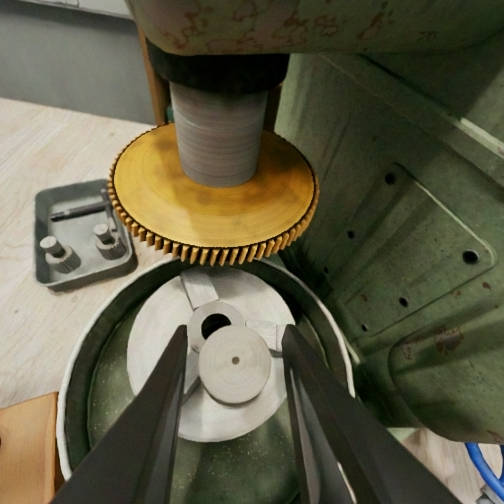

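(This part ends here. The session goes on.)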